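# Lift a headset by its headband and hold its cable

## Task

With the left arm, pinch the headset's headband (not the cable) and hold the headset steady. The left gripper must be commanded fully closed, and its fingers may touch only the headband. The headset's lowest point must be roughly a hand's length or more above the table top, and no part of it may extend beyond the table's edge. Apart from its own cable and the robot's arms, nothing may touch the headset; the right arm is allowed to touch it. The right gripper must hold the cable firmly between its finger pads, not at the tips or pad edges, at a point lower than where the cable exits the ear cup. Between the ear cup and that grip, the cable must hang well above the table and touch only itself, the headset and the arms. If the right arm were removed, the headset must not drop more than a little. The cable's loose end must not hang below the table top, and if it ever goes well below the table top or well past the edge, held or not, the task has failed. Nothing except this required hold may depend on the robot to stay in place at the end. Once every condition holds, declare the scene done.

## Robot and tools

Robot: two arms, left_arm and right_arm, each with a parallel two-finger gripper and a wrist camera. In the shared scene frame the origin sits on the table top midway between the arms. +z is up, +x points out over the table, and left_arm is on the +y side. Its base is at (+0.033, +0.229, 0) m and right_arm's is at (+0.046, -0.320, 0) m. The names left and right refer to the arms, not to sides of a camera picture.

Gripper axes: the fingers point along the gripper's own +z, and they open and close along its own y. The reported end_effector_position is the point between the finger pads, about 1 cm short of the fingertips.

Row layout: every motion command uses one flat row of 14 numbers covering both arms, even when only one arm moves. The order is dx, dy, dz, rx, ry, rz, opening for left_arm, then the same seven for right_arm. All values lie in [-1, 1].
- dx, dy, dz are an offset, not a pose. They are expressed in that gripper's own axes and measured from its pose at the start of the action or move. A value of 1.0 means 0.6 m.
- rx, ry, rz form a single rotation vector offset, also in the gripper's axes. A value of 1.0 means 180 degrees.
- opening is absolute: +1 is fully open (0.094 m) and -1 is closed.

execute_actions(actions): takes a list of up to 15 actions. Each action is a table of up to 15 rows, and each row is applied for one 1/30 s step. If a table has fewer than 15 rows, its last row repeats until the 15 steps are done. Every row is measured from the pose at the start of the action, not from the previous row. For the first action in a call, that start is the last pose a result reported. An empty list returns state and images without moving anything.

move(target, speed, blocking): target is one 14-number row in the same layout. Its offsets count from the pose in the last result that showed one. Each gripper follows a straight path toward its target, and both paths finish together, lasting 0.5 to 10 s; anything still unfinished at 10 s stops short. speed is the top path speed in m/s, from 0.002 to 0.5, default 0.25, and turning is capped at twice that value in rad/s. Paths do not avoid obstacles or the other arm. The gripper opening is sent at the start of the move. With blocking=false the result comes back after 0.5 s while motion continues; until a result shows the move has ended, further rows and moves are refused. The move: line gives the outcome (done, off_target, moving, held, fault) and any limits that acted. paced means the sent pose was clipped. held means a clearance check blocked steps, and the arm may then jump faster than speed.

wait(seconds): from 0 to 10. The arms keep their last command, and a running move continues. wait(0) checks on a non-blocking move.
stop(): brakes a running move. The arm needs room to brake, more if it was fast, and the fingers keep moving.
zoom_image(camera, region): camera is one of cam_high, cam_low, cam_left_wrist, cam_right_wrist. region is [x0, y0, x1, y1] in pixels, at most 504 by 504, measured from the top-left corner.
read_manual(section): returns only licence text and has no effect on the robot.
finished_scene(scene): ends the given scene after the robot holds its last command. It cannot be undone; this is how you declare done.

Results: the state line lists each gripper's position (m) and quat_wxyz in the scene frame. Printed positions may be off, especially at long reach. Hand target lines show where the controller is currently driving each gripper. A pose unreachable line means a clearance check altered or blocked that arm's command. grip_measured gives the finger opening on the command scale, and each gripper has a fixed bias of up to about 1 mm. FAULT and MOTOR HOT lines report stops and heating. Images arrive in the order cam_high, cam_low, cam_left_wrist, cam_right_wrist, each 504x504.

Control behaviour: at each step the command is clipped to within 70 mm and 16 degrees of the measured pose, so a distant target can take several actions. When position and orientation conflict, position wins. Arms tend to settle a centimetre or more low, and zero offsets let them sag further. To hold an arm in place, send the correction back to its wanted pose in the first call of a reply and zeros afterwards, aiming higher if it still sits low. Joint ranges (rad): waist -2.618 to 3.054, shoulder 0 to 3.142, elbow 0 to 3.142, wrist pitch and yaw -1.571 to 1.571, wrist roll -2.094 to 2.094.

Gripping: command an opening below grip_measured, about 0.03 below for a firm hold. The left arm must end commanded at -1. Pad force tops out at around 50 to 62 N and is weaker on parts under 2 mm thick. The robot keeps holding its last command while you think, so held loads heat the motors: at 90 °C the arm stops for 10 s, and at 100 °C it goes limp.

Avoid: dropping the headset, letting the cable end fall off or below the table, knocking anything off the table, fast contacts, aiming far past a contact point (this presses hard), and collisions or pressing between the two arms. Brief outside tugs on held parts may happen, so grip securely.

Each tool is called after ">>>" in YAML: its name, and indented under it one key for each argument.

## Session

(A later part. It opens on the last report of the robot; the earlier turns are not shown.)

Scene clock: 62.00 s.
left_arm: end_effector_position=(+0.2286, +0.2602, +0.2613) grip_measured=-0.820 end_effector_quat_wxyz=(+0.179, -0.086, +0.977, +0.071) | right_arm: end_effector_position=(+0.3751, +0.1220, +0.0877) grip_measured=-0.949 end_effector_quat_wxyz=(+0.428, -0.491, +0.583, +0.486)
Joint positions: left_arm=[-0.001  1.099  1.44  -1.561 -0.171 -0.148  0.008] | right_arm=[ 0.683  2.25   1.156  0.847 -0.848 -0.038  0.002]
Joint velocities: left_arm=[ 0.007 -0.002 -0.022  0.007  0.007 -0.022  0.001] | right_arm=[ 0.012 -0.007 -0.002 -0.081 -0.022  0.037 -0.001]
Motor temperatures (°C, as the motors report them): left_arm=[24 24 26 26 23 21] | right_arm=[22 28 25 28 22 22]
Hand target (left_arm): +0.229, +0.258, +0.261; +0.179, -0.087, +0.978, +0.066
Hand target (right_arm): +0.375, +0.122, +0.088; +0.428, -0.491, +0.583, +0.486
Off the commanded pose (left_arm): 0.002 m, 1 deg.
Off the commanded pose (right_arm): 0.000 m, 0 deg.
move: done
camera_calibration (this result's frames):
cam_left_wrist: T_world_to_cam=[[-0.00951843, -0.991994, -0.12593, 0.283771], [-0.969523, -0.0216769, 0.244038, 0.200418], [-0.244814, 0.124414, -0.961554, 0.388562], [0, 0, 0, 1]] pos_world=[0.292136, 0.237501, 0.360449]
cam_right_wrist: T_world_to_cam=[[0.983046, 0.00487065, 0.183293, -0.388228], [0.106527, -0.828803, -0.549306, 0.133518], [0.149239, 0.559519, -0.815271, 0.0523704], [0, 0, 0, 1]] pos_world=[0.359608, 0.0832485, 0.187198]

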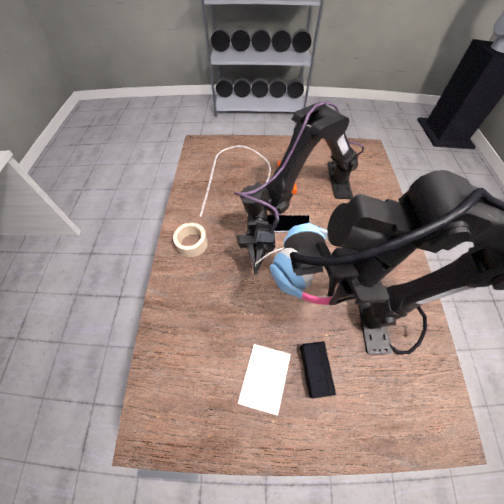

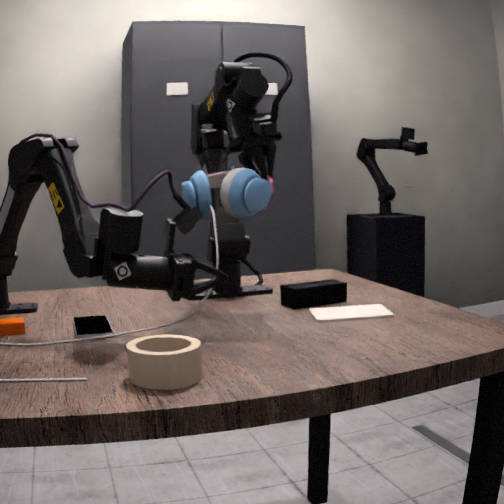

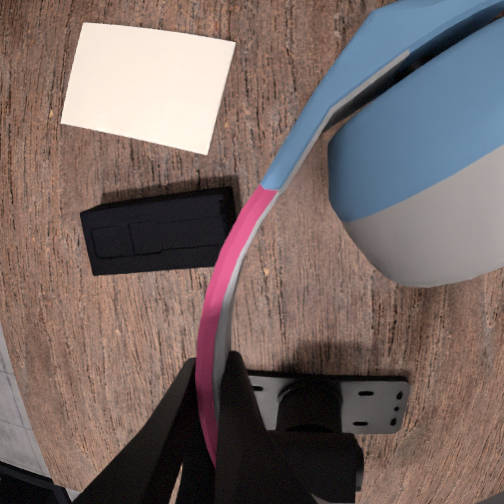

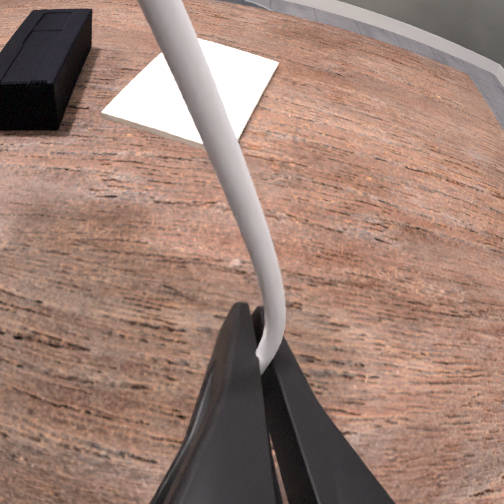

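The grip still looks near the fingertips and has sagged low, so I'm reopening, raising it and edging forward before regripping and checking again.

>>> move:
  target: [0,0,0,0,0,0,-1,-0.05,0,0.02,0,0,0,-0.3]
  speed: 0.03

>>> move:
  target: [0,0,0,0,0,0,-1,0,0,0,0,0,0,-1]
  speed: 0.03

>>> zoom_image:
  camera: "cam_low"
  region: [140, 150, 320, 340]

Scene clock: 74.07 s.
left_arm: end_effector_position=(+0.2285, +0.2615, +0.2615) grip_measured=-0.820 end_effector_quat_wxyz=(+0.179, -0.085, +0.977, +0.075) | right_arm: end_effector_position=(+0.3760, +0.1280, +0.0830) grip_measured=-0.303 end_effector_quat_wxyz=(+0.408, -0.487, +0.602, +0.483)
Joint positions: left_arm=[-0.001  1.099  1.44  -1.561 -0.179 -0.144  0.008] | right_arm=[ 0.694  2.25   1.191  0.757 -0.831 -0.038  0.033]
Joint velocities: left_arm=[-0.022  0.007  0.012 -0.007 -0.051 -0.022 -0.   ] | right_arm=[ 0.007 -0.002 -0.007 -0.066  0.066  0.007  0.   ]
Motor temperatures (°C, as the motors report them): left_arm=[24 24 26 25 23 21] | right_arm=[22 28 25 28 22 22]
Hand target (left_arm): +0.229, +0.260, +0.261; +0.179, -0.086, +0.977, +0.071
Hand target (right_arm): +0.378, +0.137, +0.115; +0.429, -0.490, +0.583, +0.486
Off the commanded pose (left_arm): 0.001 m, 0 deg.
Off the commanded pose (right_arm): 0.034 m, 3 deg.
move: off_target (right_arm)
camera_calibration (this result's frames):
cam_left_wrist: T_world_to_cam=[[-0.0108634, -0.990863, -0.134435, 0.287363], [-0.969378, -0.0225495, 0.244536, 0.200382], [-0.245333, 0.132975, -0.960276, 0.386135], [0, 0, 0, 1]] pos_world=[0.292099, 0.237909, 0.360427]
cam_right_wrist: T_world_to_cam=[[0.989563, 0.00585554, 0.14398, -0.387582], [0.0807447, -0.850109, -0.52038, 0.145821], [0.119351, 0.526575, -0.841709, 0.0626876], [0, 0, 0, 1]] pos_world=[0.364281, 0.0932237, 0.184451]

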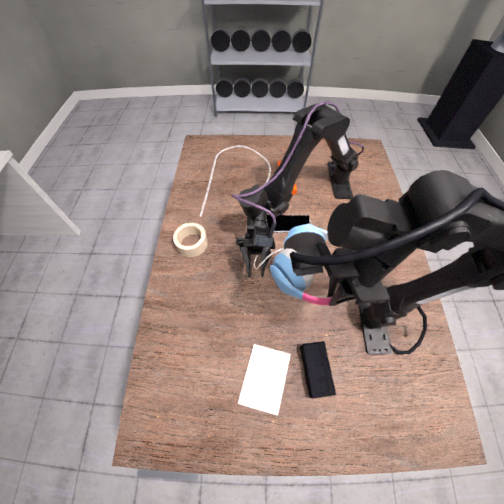

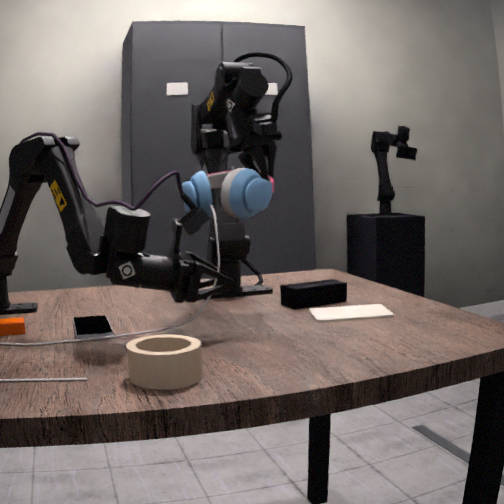

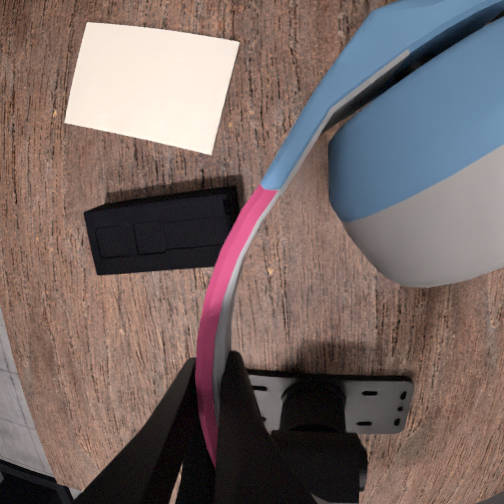

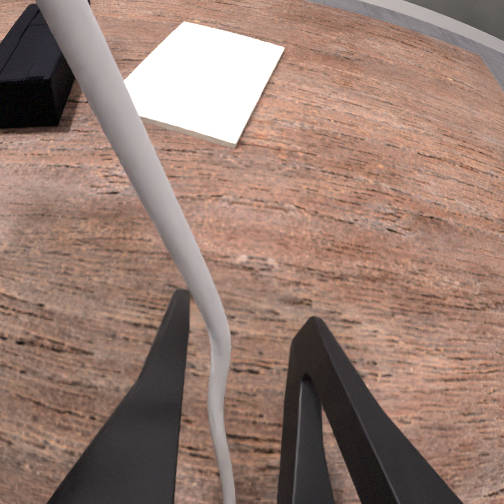

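Scene clock: 74.57 s.
left_arm: end_effector_position=(+0.2284, +0.2631, +0.2618) grip_measured=-0.820 end_effector_quat_wxyz=(+0.180, -0.084, +0.977, +0.080) | right_arm: end_effector_position=(+0.3760, +0.1280, +0.0829) grip_measured=-0.955 end_effector_quat_wxyz=(+0.408, -0.487, +0.602, +0.483)
Joint positions: left_arm=[-0.001  1.099  1.44  -1.561 -0.188 -0.14   0.008] | right_arm=[ 0.694  2.25   1.191  0.756 -0.831 -0.038  0.002]
Joint velocities: left_arm=[-0.002  0.002 -0.007  0.007 -0.022 -0.022  0.   ] | right_arm=[-0.007 -0.002 -0.017  0.037  0.022 -0.007 -0.001]
Motor temperatures (°C, as the motors report them): left_arm=[24 24 26 25 23 21] | right_arm=[22 28 25 28 22 22]
Hand target (left_arm): +0.228, +0.262, +0.262; +0.179, -0.085, +0.977, +0.075
Hand target (right_arm): +0.376, +0.128, +0.083; +0.408, -0.487, +0.602, +0.483
Off the commanded pose (left_arm): 0.002 m, 1 deg.
Off the commanded pose (right_arm): 0.000 m, 0 deg.
move: done
camera_calibration (this result's frames):
cam_left_wrist: T_world_to_cam=[[-0.0109764, -0.989503, -0.144092, 0.291186], [-0.969231, -0.0249093, 0.244889, 0.20075], [-0.245908, 0.142346, -0.958784, 0.38344], [0, 0, 0, 1]] pos_world=[0.29206, 0.238548, 0.360433]
cam_right_wrist: T_world_to_cam=[[0.989605, 0.00589069, 0.143689, -0.387552], [0.0805924, -0.850236, -0.520196, 0.145833], [0.119105, 0.526369, -0.841873, 0.0627711], [0, 0, 0, 1]] pos_world=[0.364294, 0.0932346, 0.184394]

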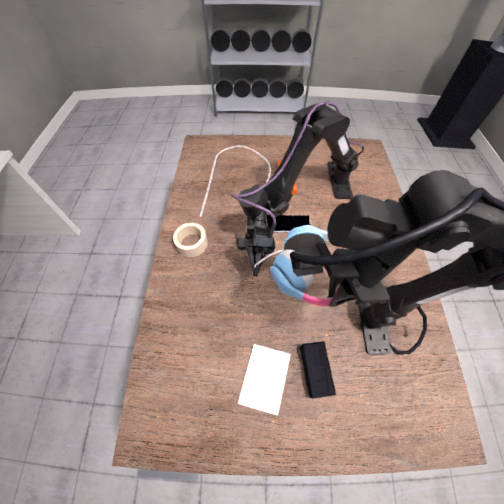

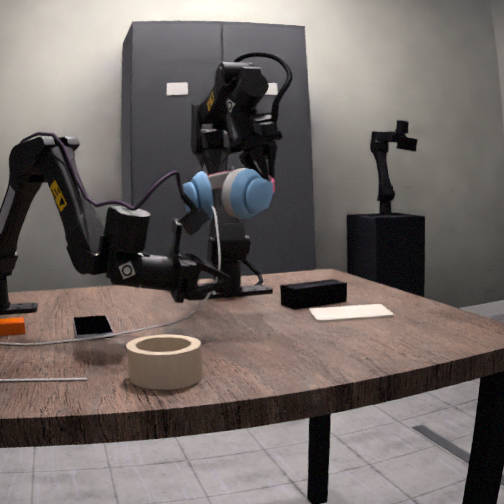

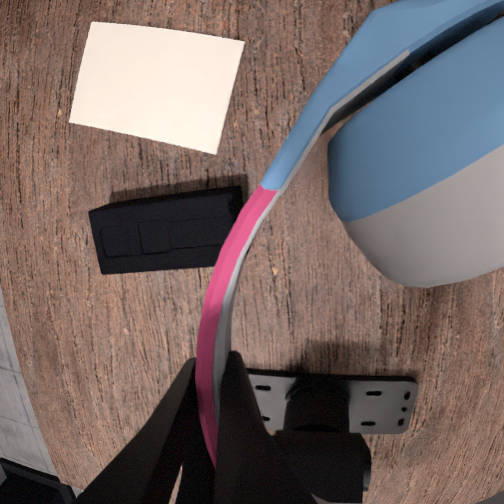

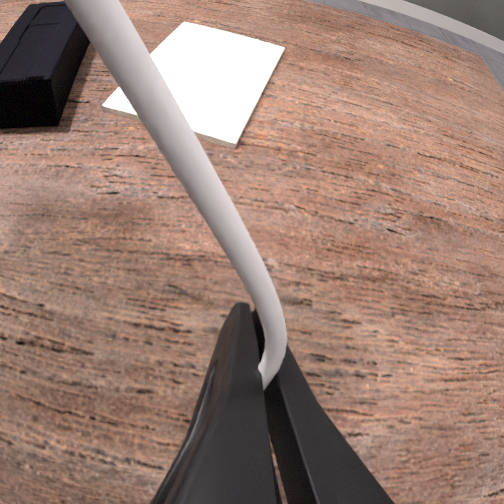

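Region (140, 150, 320, 340) of cam_low's 504x504 image, scaled by 2.653, with more detail than that image has; it fills the left 477 columns of this view, and the rest is white.

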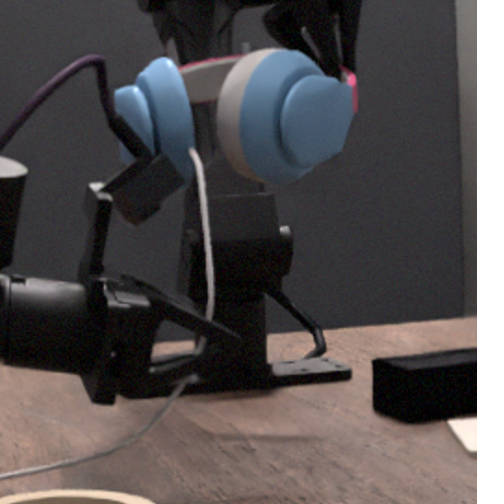

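Checking the cable-to-arm-mount gap from above and the view along +x before finishing.

>>> zoom_image:
  camera: "cam_high"
  region: [220, 150, 450, 380]

>>> zoom_image:
  camera: "cam_high"
  region: [60, 150, 260, 300]

Region (220, 150, 450, 380) of cam_high's 504x504 image, scaled by 2.191, with more detail than that image has.

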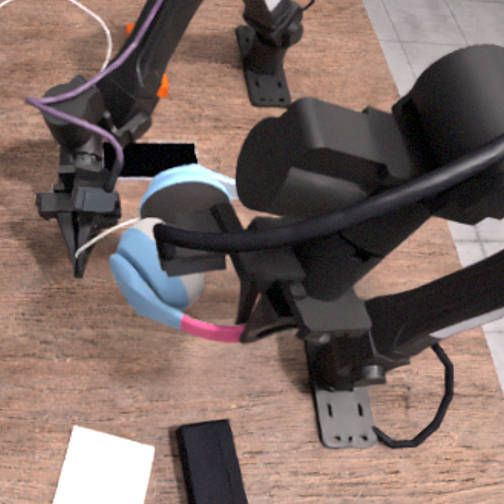

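Region (60, 150, 260, 300) of cam_high's 504x504 image, scaled by 2.520, with more detail than that image has; it fills the top 378 rows of this view, and the rest is white.

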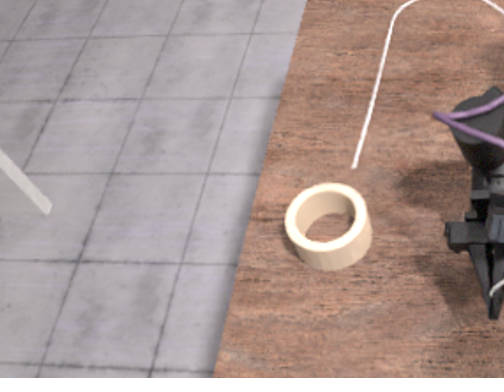

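The cable still sits at the fingertips. I'm opening, pushing the pads further past it and checking before I close.

>>> move:
  target: [0,0,0,0,0,0,-1,0,0,0.05,0,0,0,-0.3]
  speed: 0.03

Scene clock: 84.23 s.
left_arm: end_effector_position=(+0.2283, +0.2643, +0.2620) grip_measured=-0.820 end_effector_quat_wxyz=(+0.180, -0.082, +0.977, +0.083) | right_arm: end_effector_position=(+0.3742, +0.1479, +0.0668) grip_measured=-0.303 end_effector_quat_wxyz=(+0.402, -0.488, +0.609, +0.478)
Joint positions: left_arm=[-0.001  1.099  1.44  -1.561 -0.194 -0.136  0.008] | right_arm=[ 0.734  2.316  1.252  0.748 -0.787 -0.031  0.033]
Joint velocities: left_arm=[ 0.007  0.002  0.007  0.007 -0.037 -0.022 -0.   ] | right_arm=[-0.002  0.002 -0.002  0.037  0.007 -0.037 -0.   ]
Motor temperatures (°C, as the motors report them): left_arm=[24 24 26 25 23 21] | right_arm=[22 28 25 28 22 22]
Hand target (left_arm): +0.228, +0.263, +0.262; +0.180, -0.084, +0.977, +0.080
Hand target (right_arm): +0.376, +0.157, +0.077; +0.408, -0.488, +0.603, +0.482
Off the commanded pose (left_arm): 0.001 m, 0 deg.
Off the commanded pose (right_arm): 0.014 m, 1 deg.
move: off_target (right_arm)
camera_calibration (this result's frames):
cam_left_wrist: T_world_to_cam=[[-0.0130764, -0.98835, -0.151633, 0.294488], [-0.969072, -0.0248468, 0.245524, 0.200438], [-0.246431, 0.150153, -0.957458, 0.381167], [0, 0, 0, 1]] pos_world=[0.292021, 0.238804, 0.360393]
cam_right_wrist: T_world_to_cam=[[0.990731, 0.00479348, 0.135755, -0.383305], [0.0734052, -0.859789, -0.505347, 0.157642], [0.114298, 0.510628, -0.852171, 0.0438095], [0, 0, 0, 1]] pos_world=[0.363173, 0.115006, 0.169033]

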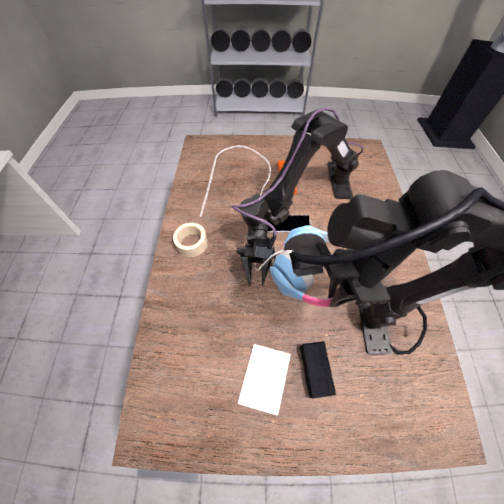

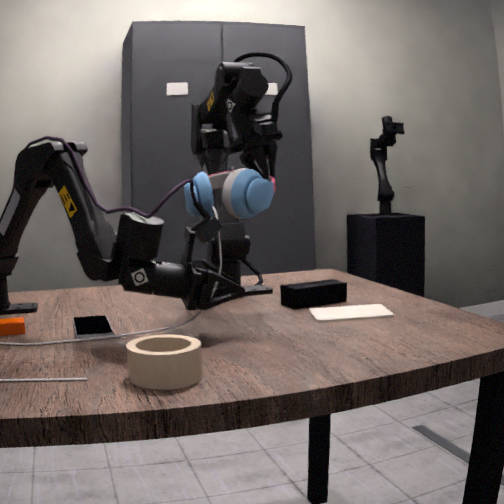

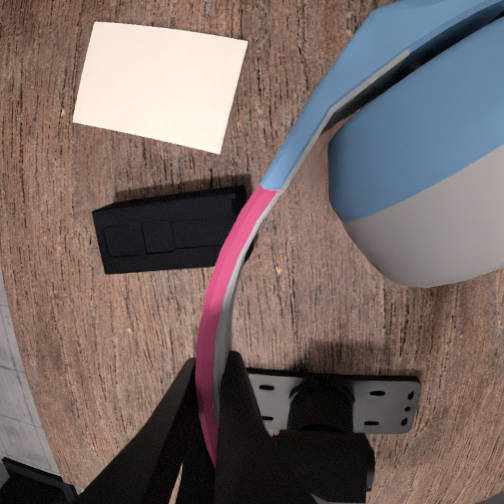

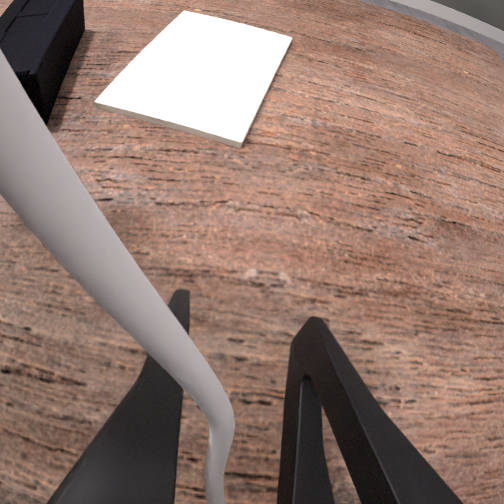

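The cable now sits deep between the pads, but the gripper has sagged low. I'm raising it well, aiming high to offset the sag, then closing.

>>> move:
  target: [0,0,0,0,0,0,-1,-0.14,0,-0.01,0,0,0,-0.3]
  speed: 0.05

>>> move:
  target: [0,0,0,0,0,0,-1,-0.03,0,0,0,0,0,-1]
  speed: 0.03

Scene clock: 95.70 s.
left_arm: end_effector_position=(+0.2282, +0.2655, +0.2622) grip_measured=-0.820 end_effector_quat_wxyz=(+0.180, -0.080, +0.977, +0.087) | right_arm: end_effector_position=(+0.3822, +0.1551, +0.1170) grip_measured=-0.303 end_effector_quat_wxyz=(+0.380, -0.485, +0.627, +0.477)
Joint positions: left_arm=[-0.001  1.099  1.44  -1.561 -0.201 -0.131  0.008] | right_arm=[ 0.734  2.207  1.366  0.469 -0.787 -0.031  0.033]
Joint velocities: left_arm=[-0.012 -0.002 -0.007  0.081 -0.007  0.037  0.   ] | right_arm=[-0.007 -0.007 -0.012 -0.066 -0.007 -0.037  0.   ]
Motor temperatures (°C, as the motors report them): left_arm=[24 24 26 25 23 21] | right_arm=[22 29 25 29 22 22]
Hand target (left_arm): +0.228, +0.264, +0.262; +0.180, -0.082, +0.977, +0.083
Hand target (right_arm): +0.388, +0.158, +0.149; +0.402, -0.488, +0.609, +0.479
Off the commanded pose (left_arm): 0.001 m, 0 deg.
Off the commanded pose (right_arm): 0.033 m, 3 deg.
move: off_target (right_arm)
camera_calibration (this result's frames):
cam_left_wrist: T_world_to_cam=[[-0.0150504, -0.987081, -0.159514, 0.297888], [-0.968902, -0.0250094, 0.246177, 0.200168], [-0.246986, 0.158259, -0.956008, 0.378778], [0, 0, 0, 1]] pos_world=[0.29198, 0.2391, 0.360356]
cam_right_wrist: T_world_to_cam=[[0.995536, 0.00879639, 0.0939686, -0.395672], [0.0525961, -0.878416, -0.474993, 0.19589], [0.0783653, 0.477815, -0.874958, 0.103491], [0, 0, 0, 1]] pos_world=[0.375493, 0.126104, 0.220777]

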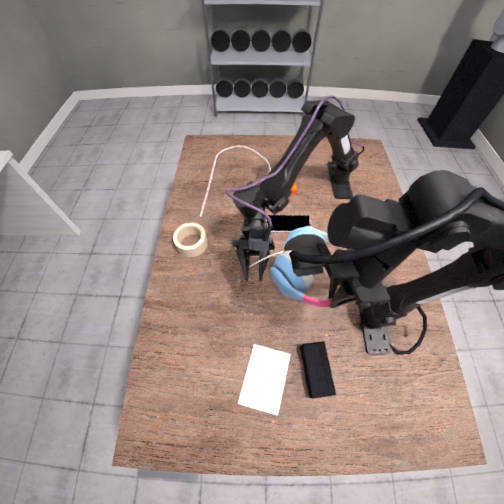

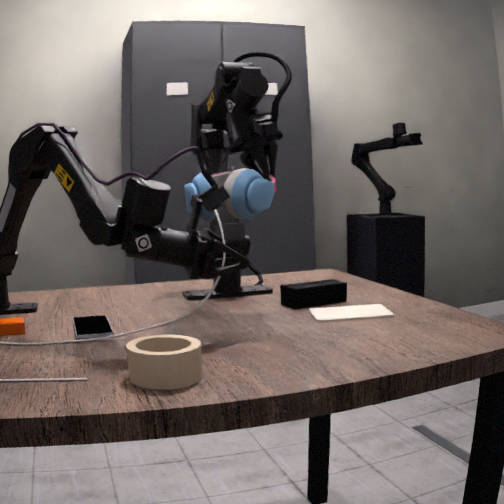

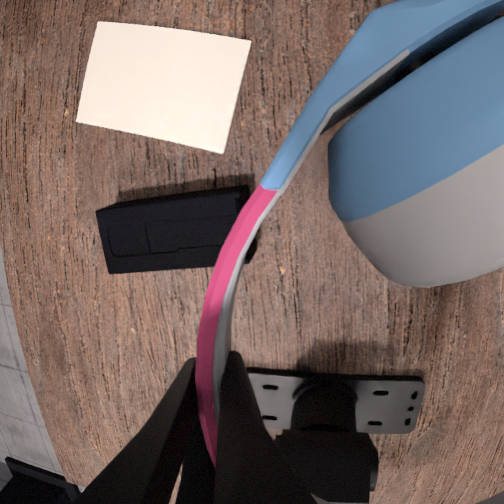

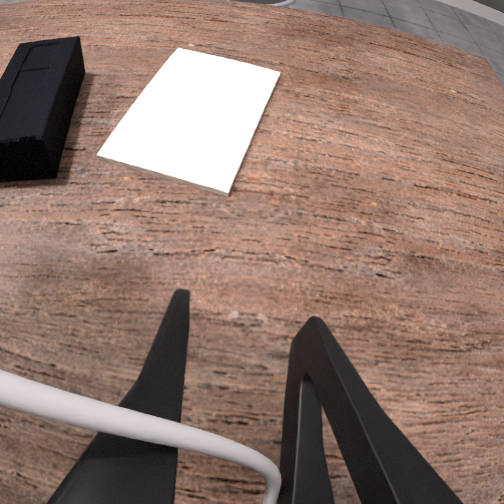

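Scene clock: 96.53 s.
left_arm: end_effector_position=(+0.2280, +0.2685, +0.2628) grip_measured=-0.820 end_effector_quat_wxyz=(+0.180, -0.082, +0.976, +0.096) | right_arm: end_effector_position=(+0.3788, +0.1536, +0.1118) grip_measured=-0.974 end_effector_quat_wxyz=(+0.365, -0.485, +0.634, +0.479)
Joint positions: left_arm=[-0.001  1.099  1.44  -1.561 -0.219 -0.13   0.008] | right_arm=[ 0.734  2.207  1.366  0.438 -0.796 -0.031  0.001]
Joint velocities: left_arm=[-0.002 -0.007 -0.022 -0.007  0.081 -0.051  0.   ] | right_arm=[-0.002  0.002  0.007 -0.051 -0.037 -0.007  0.   ]
Motor temperatures (°C, as the motors report them): left_arm=[24 24 26 25 23 21] | right_arm=[22 29 25 29 22 22]
Hand target (left_arm): +0.228, +0.266, +0.262; +0.180, -0.080, +0.977, +0.087
Hand target (right_arm): +0.385, +0.158, +0.134; +0.381, -0.485, +0.626, +0.477
Off the commanded pose (left_arm): 0.003 m, 1 deg.
Off the commanded pose (right_arm): 0.024 m, 2 deg.
move: off_target (right_arm)
camera_calibration (this result's frames):
cam_left_wrist: T_world_to_cam=[[-0.00982594, -0.984339, -0.176013, 0.303411], [-0.968715, -0.0342818, 0.245797, 0.202431], [-0.247982, 0.172921, -0.953207, 0.374379], [0, 0, 0, 1]] pos_world=[0.291919, 0.240861, 0.360508]
cam_right_wrist: T_world_to_cam=[[0.99751, 0.0190977, 0.0678879, -0.391221], [0.0482765, -0.886644, -0.459925, 0.193516], [0.0514089, 0.462058, -0.885359, 0.113623], [0, 0, 0, 1]] pos_world=[0.375063, 0.126551, 0.216159]

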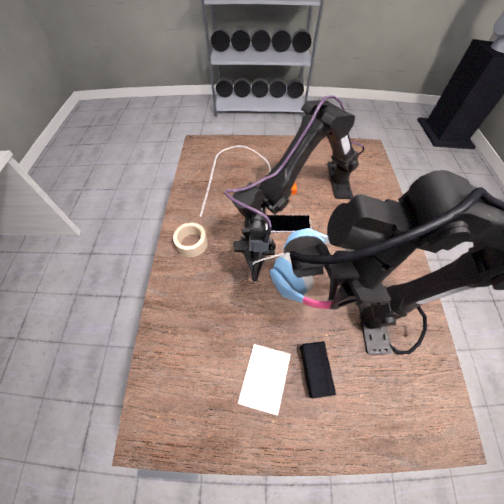

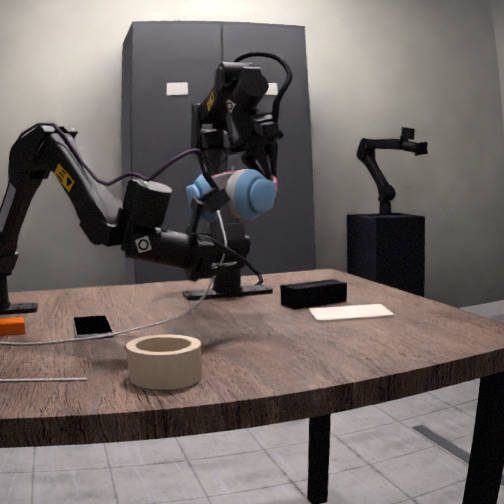

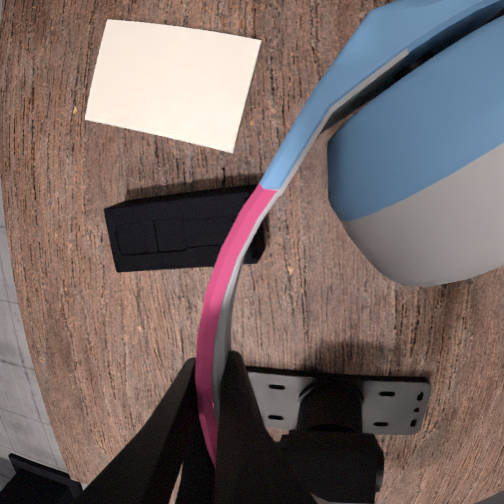

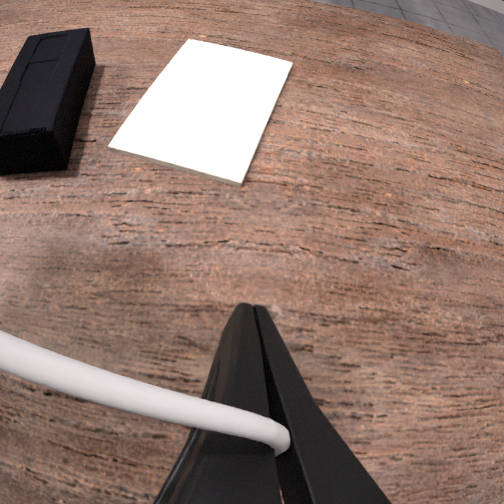

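The cable is now gripped well back from the fingertips at z≈0.11 m, which is below the ear cup and clear of the table. I'm finishing scene 1.

>>> finished_scene:
  scene: 1

The scene is finished: the task was done.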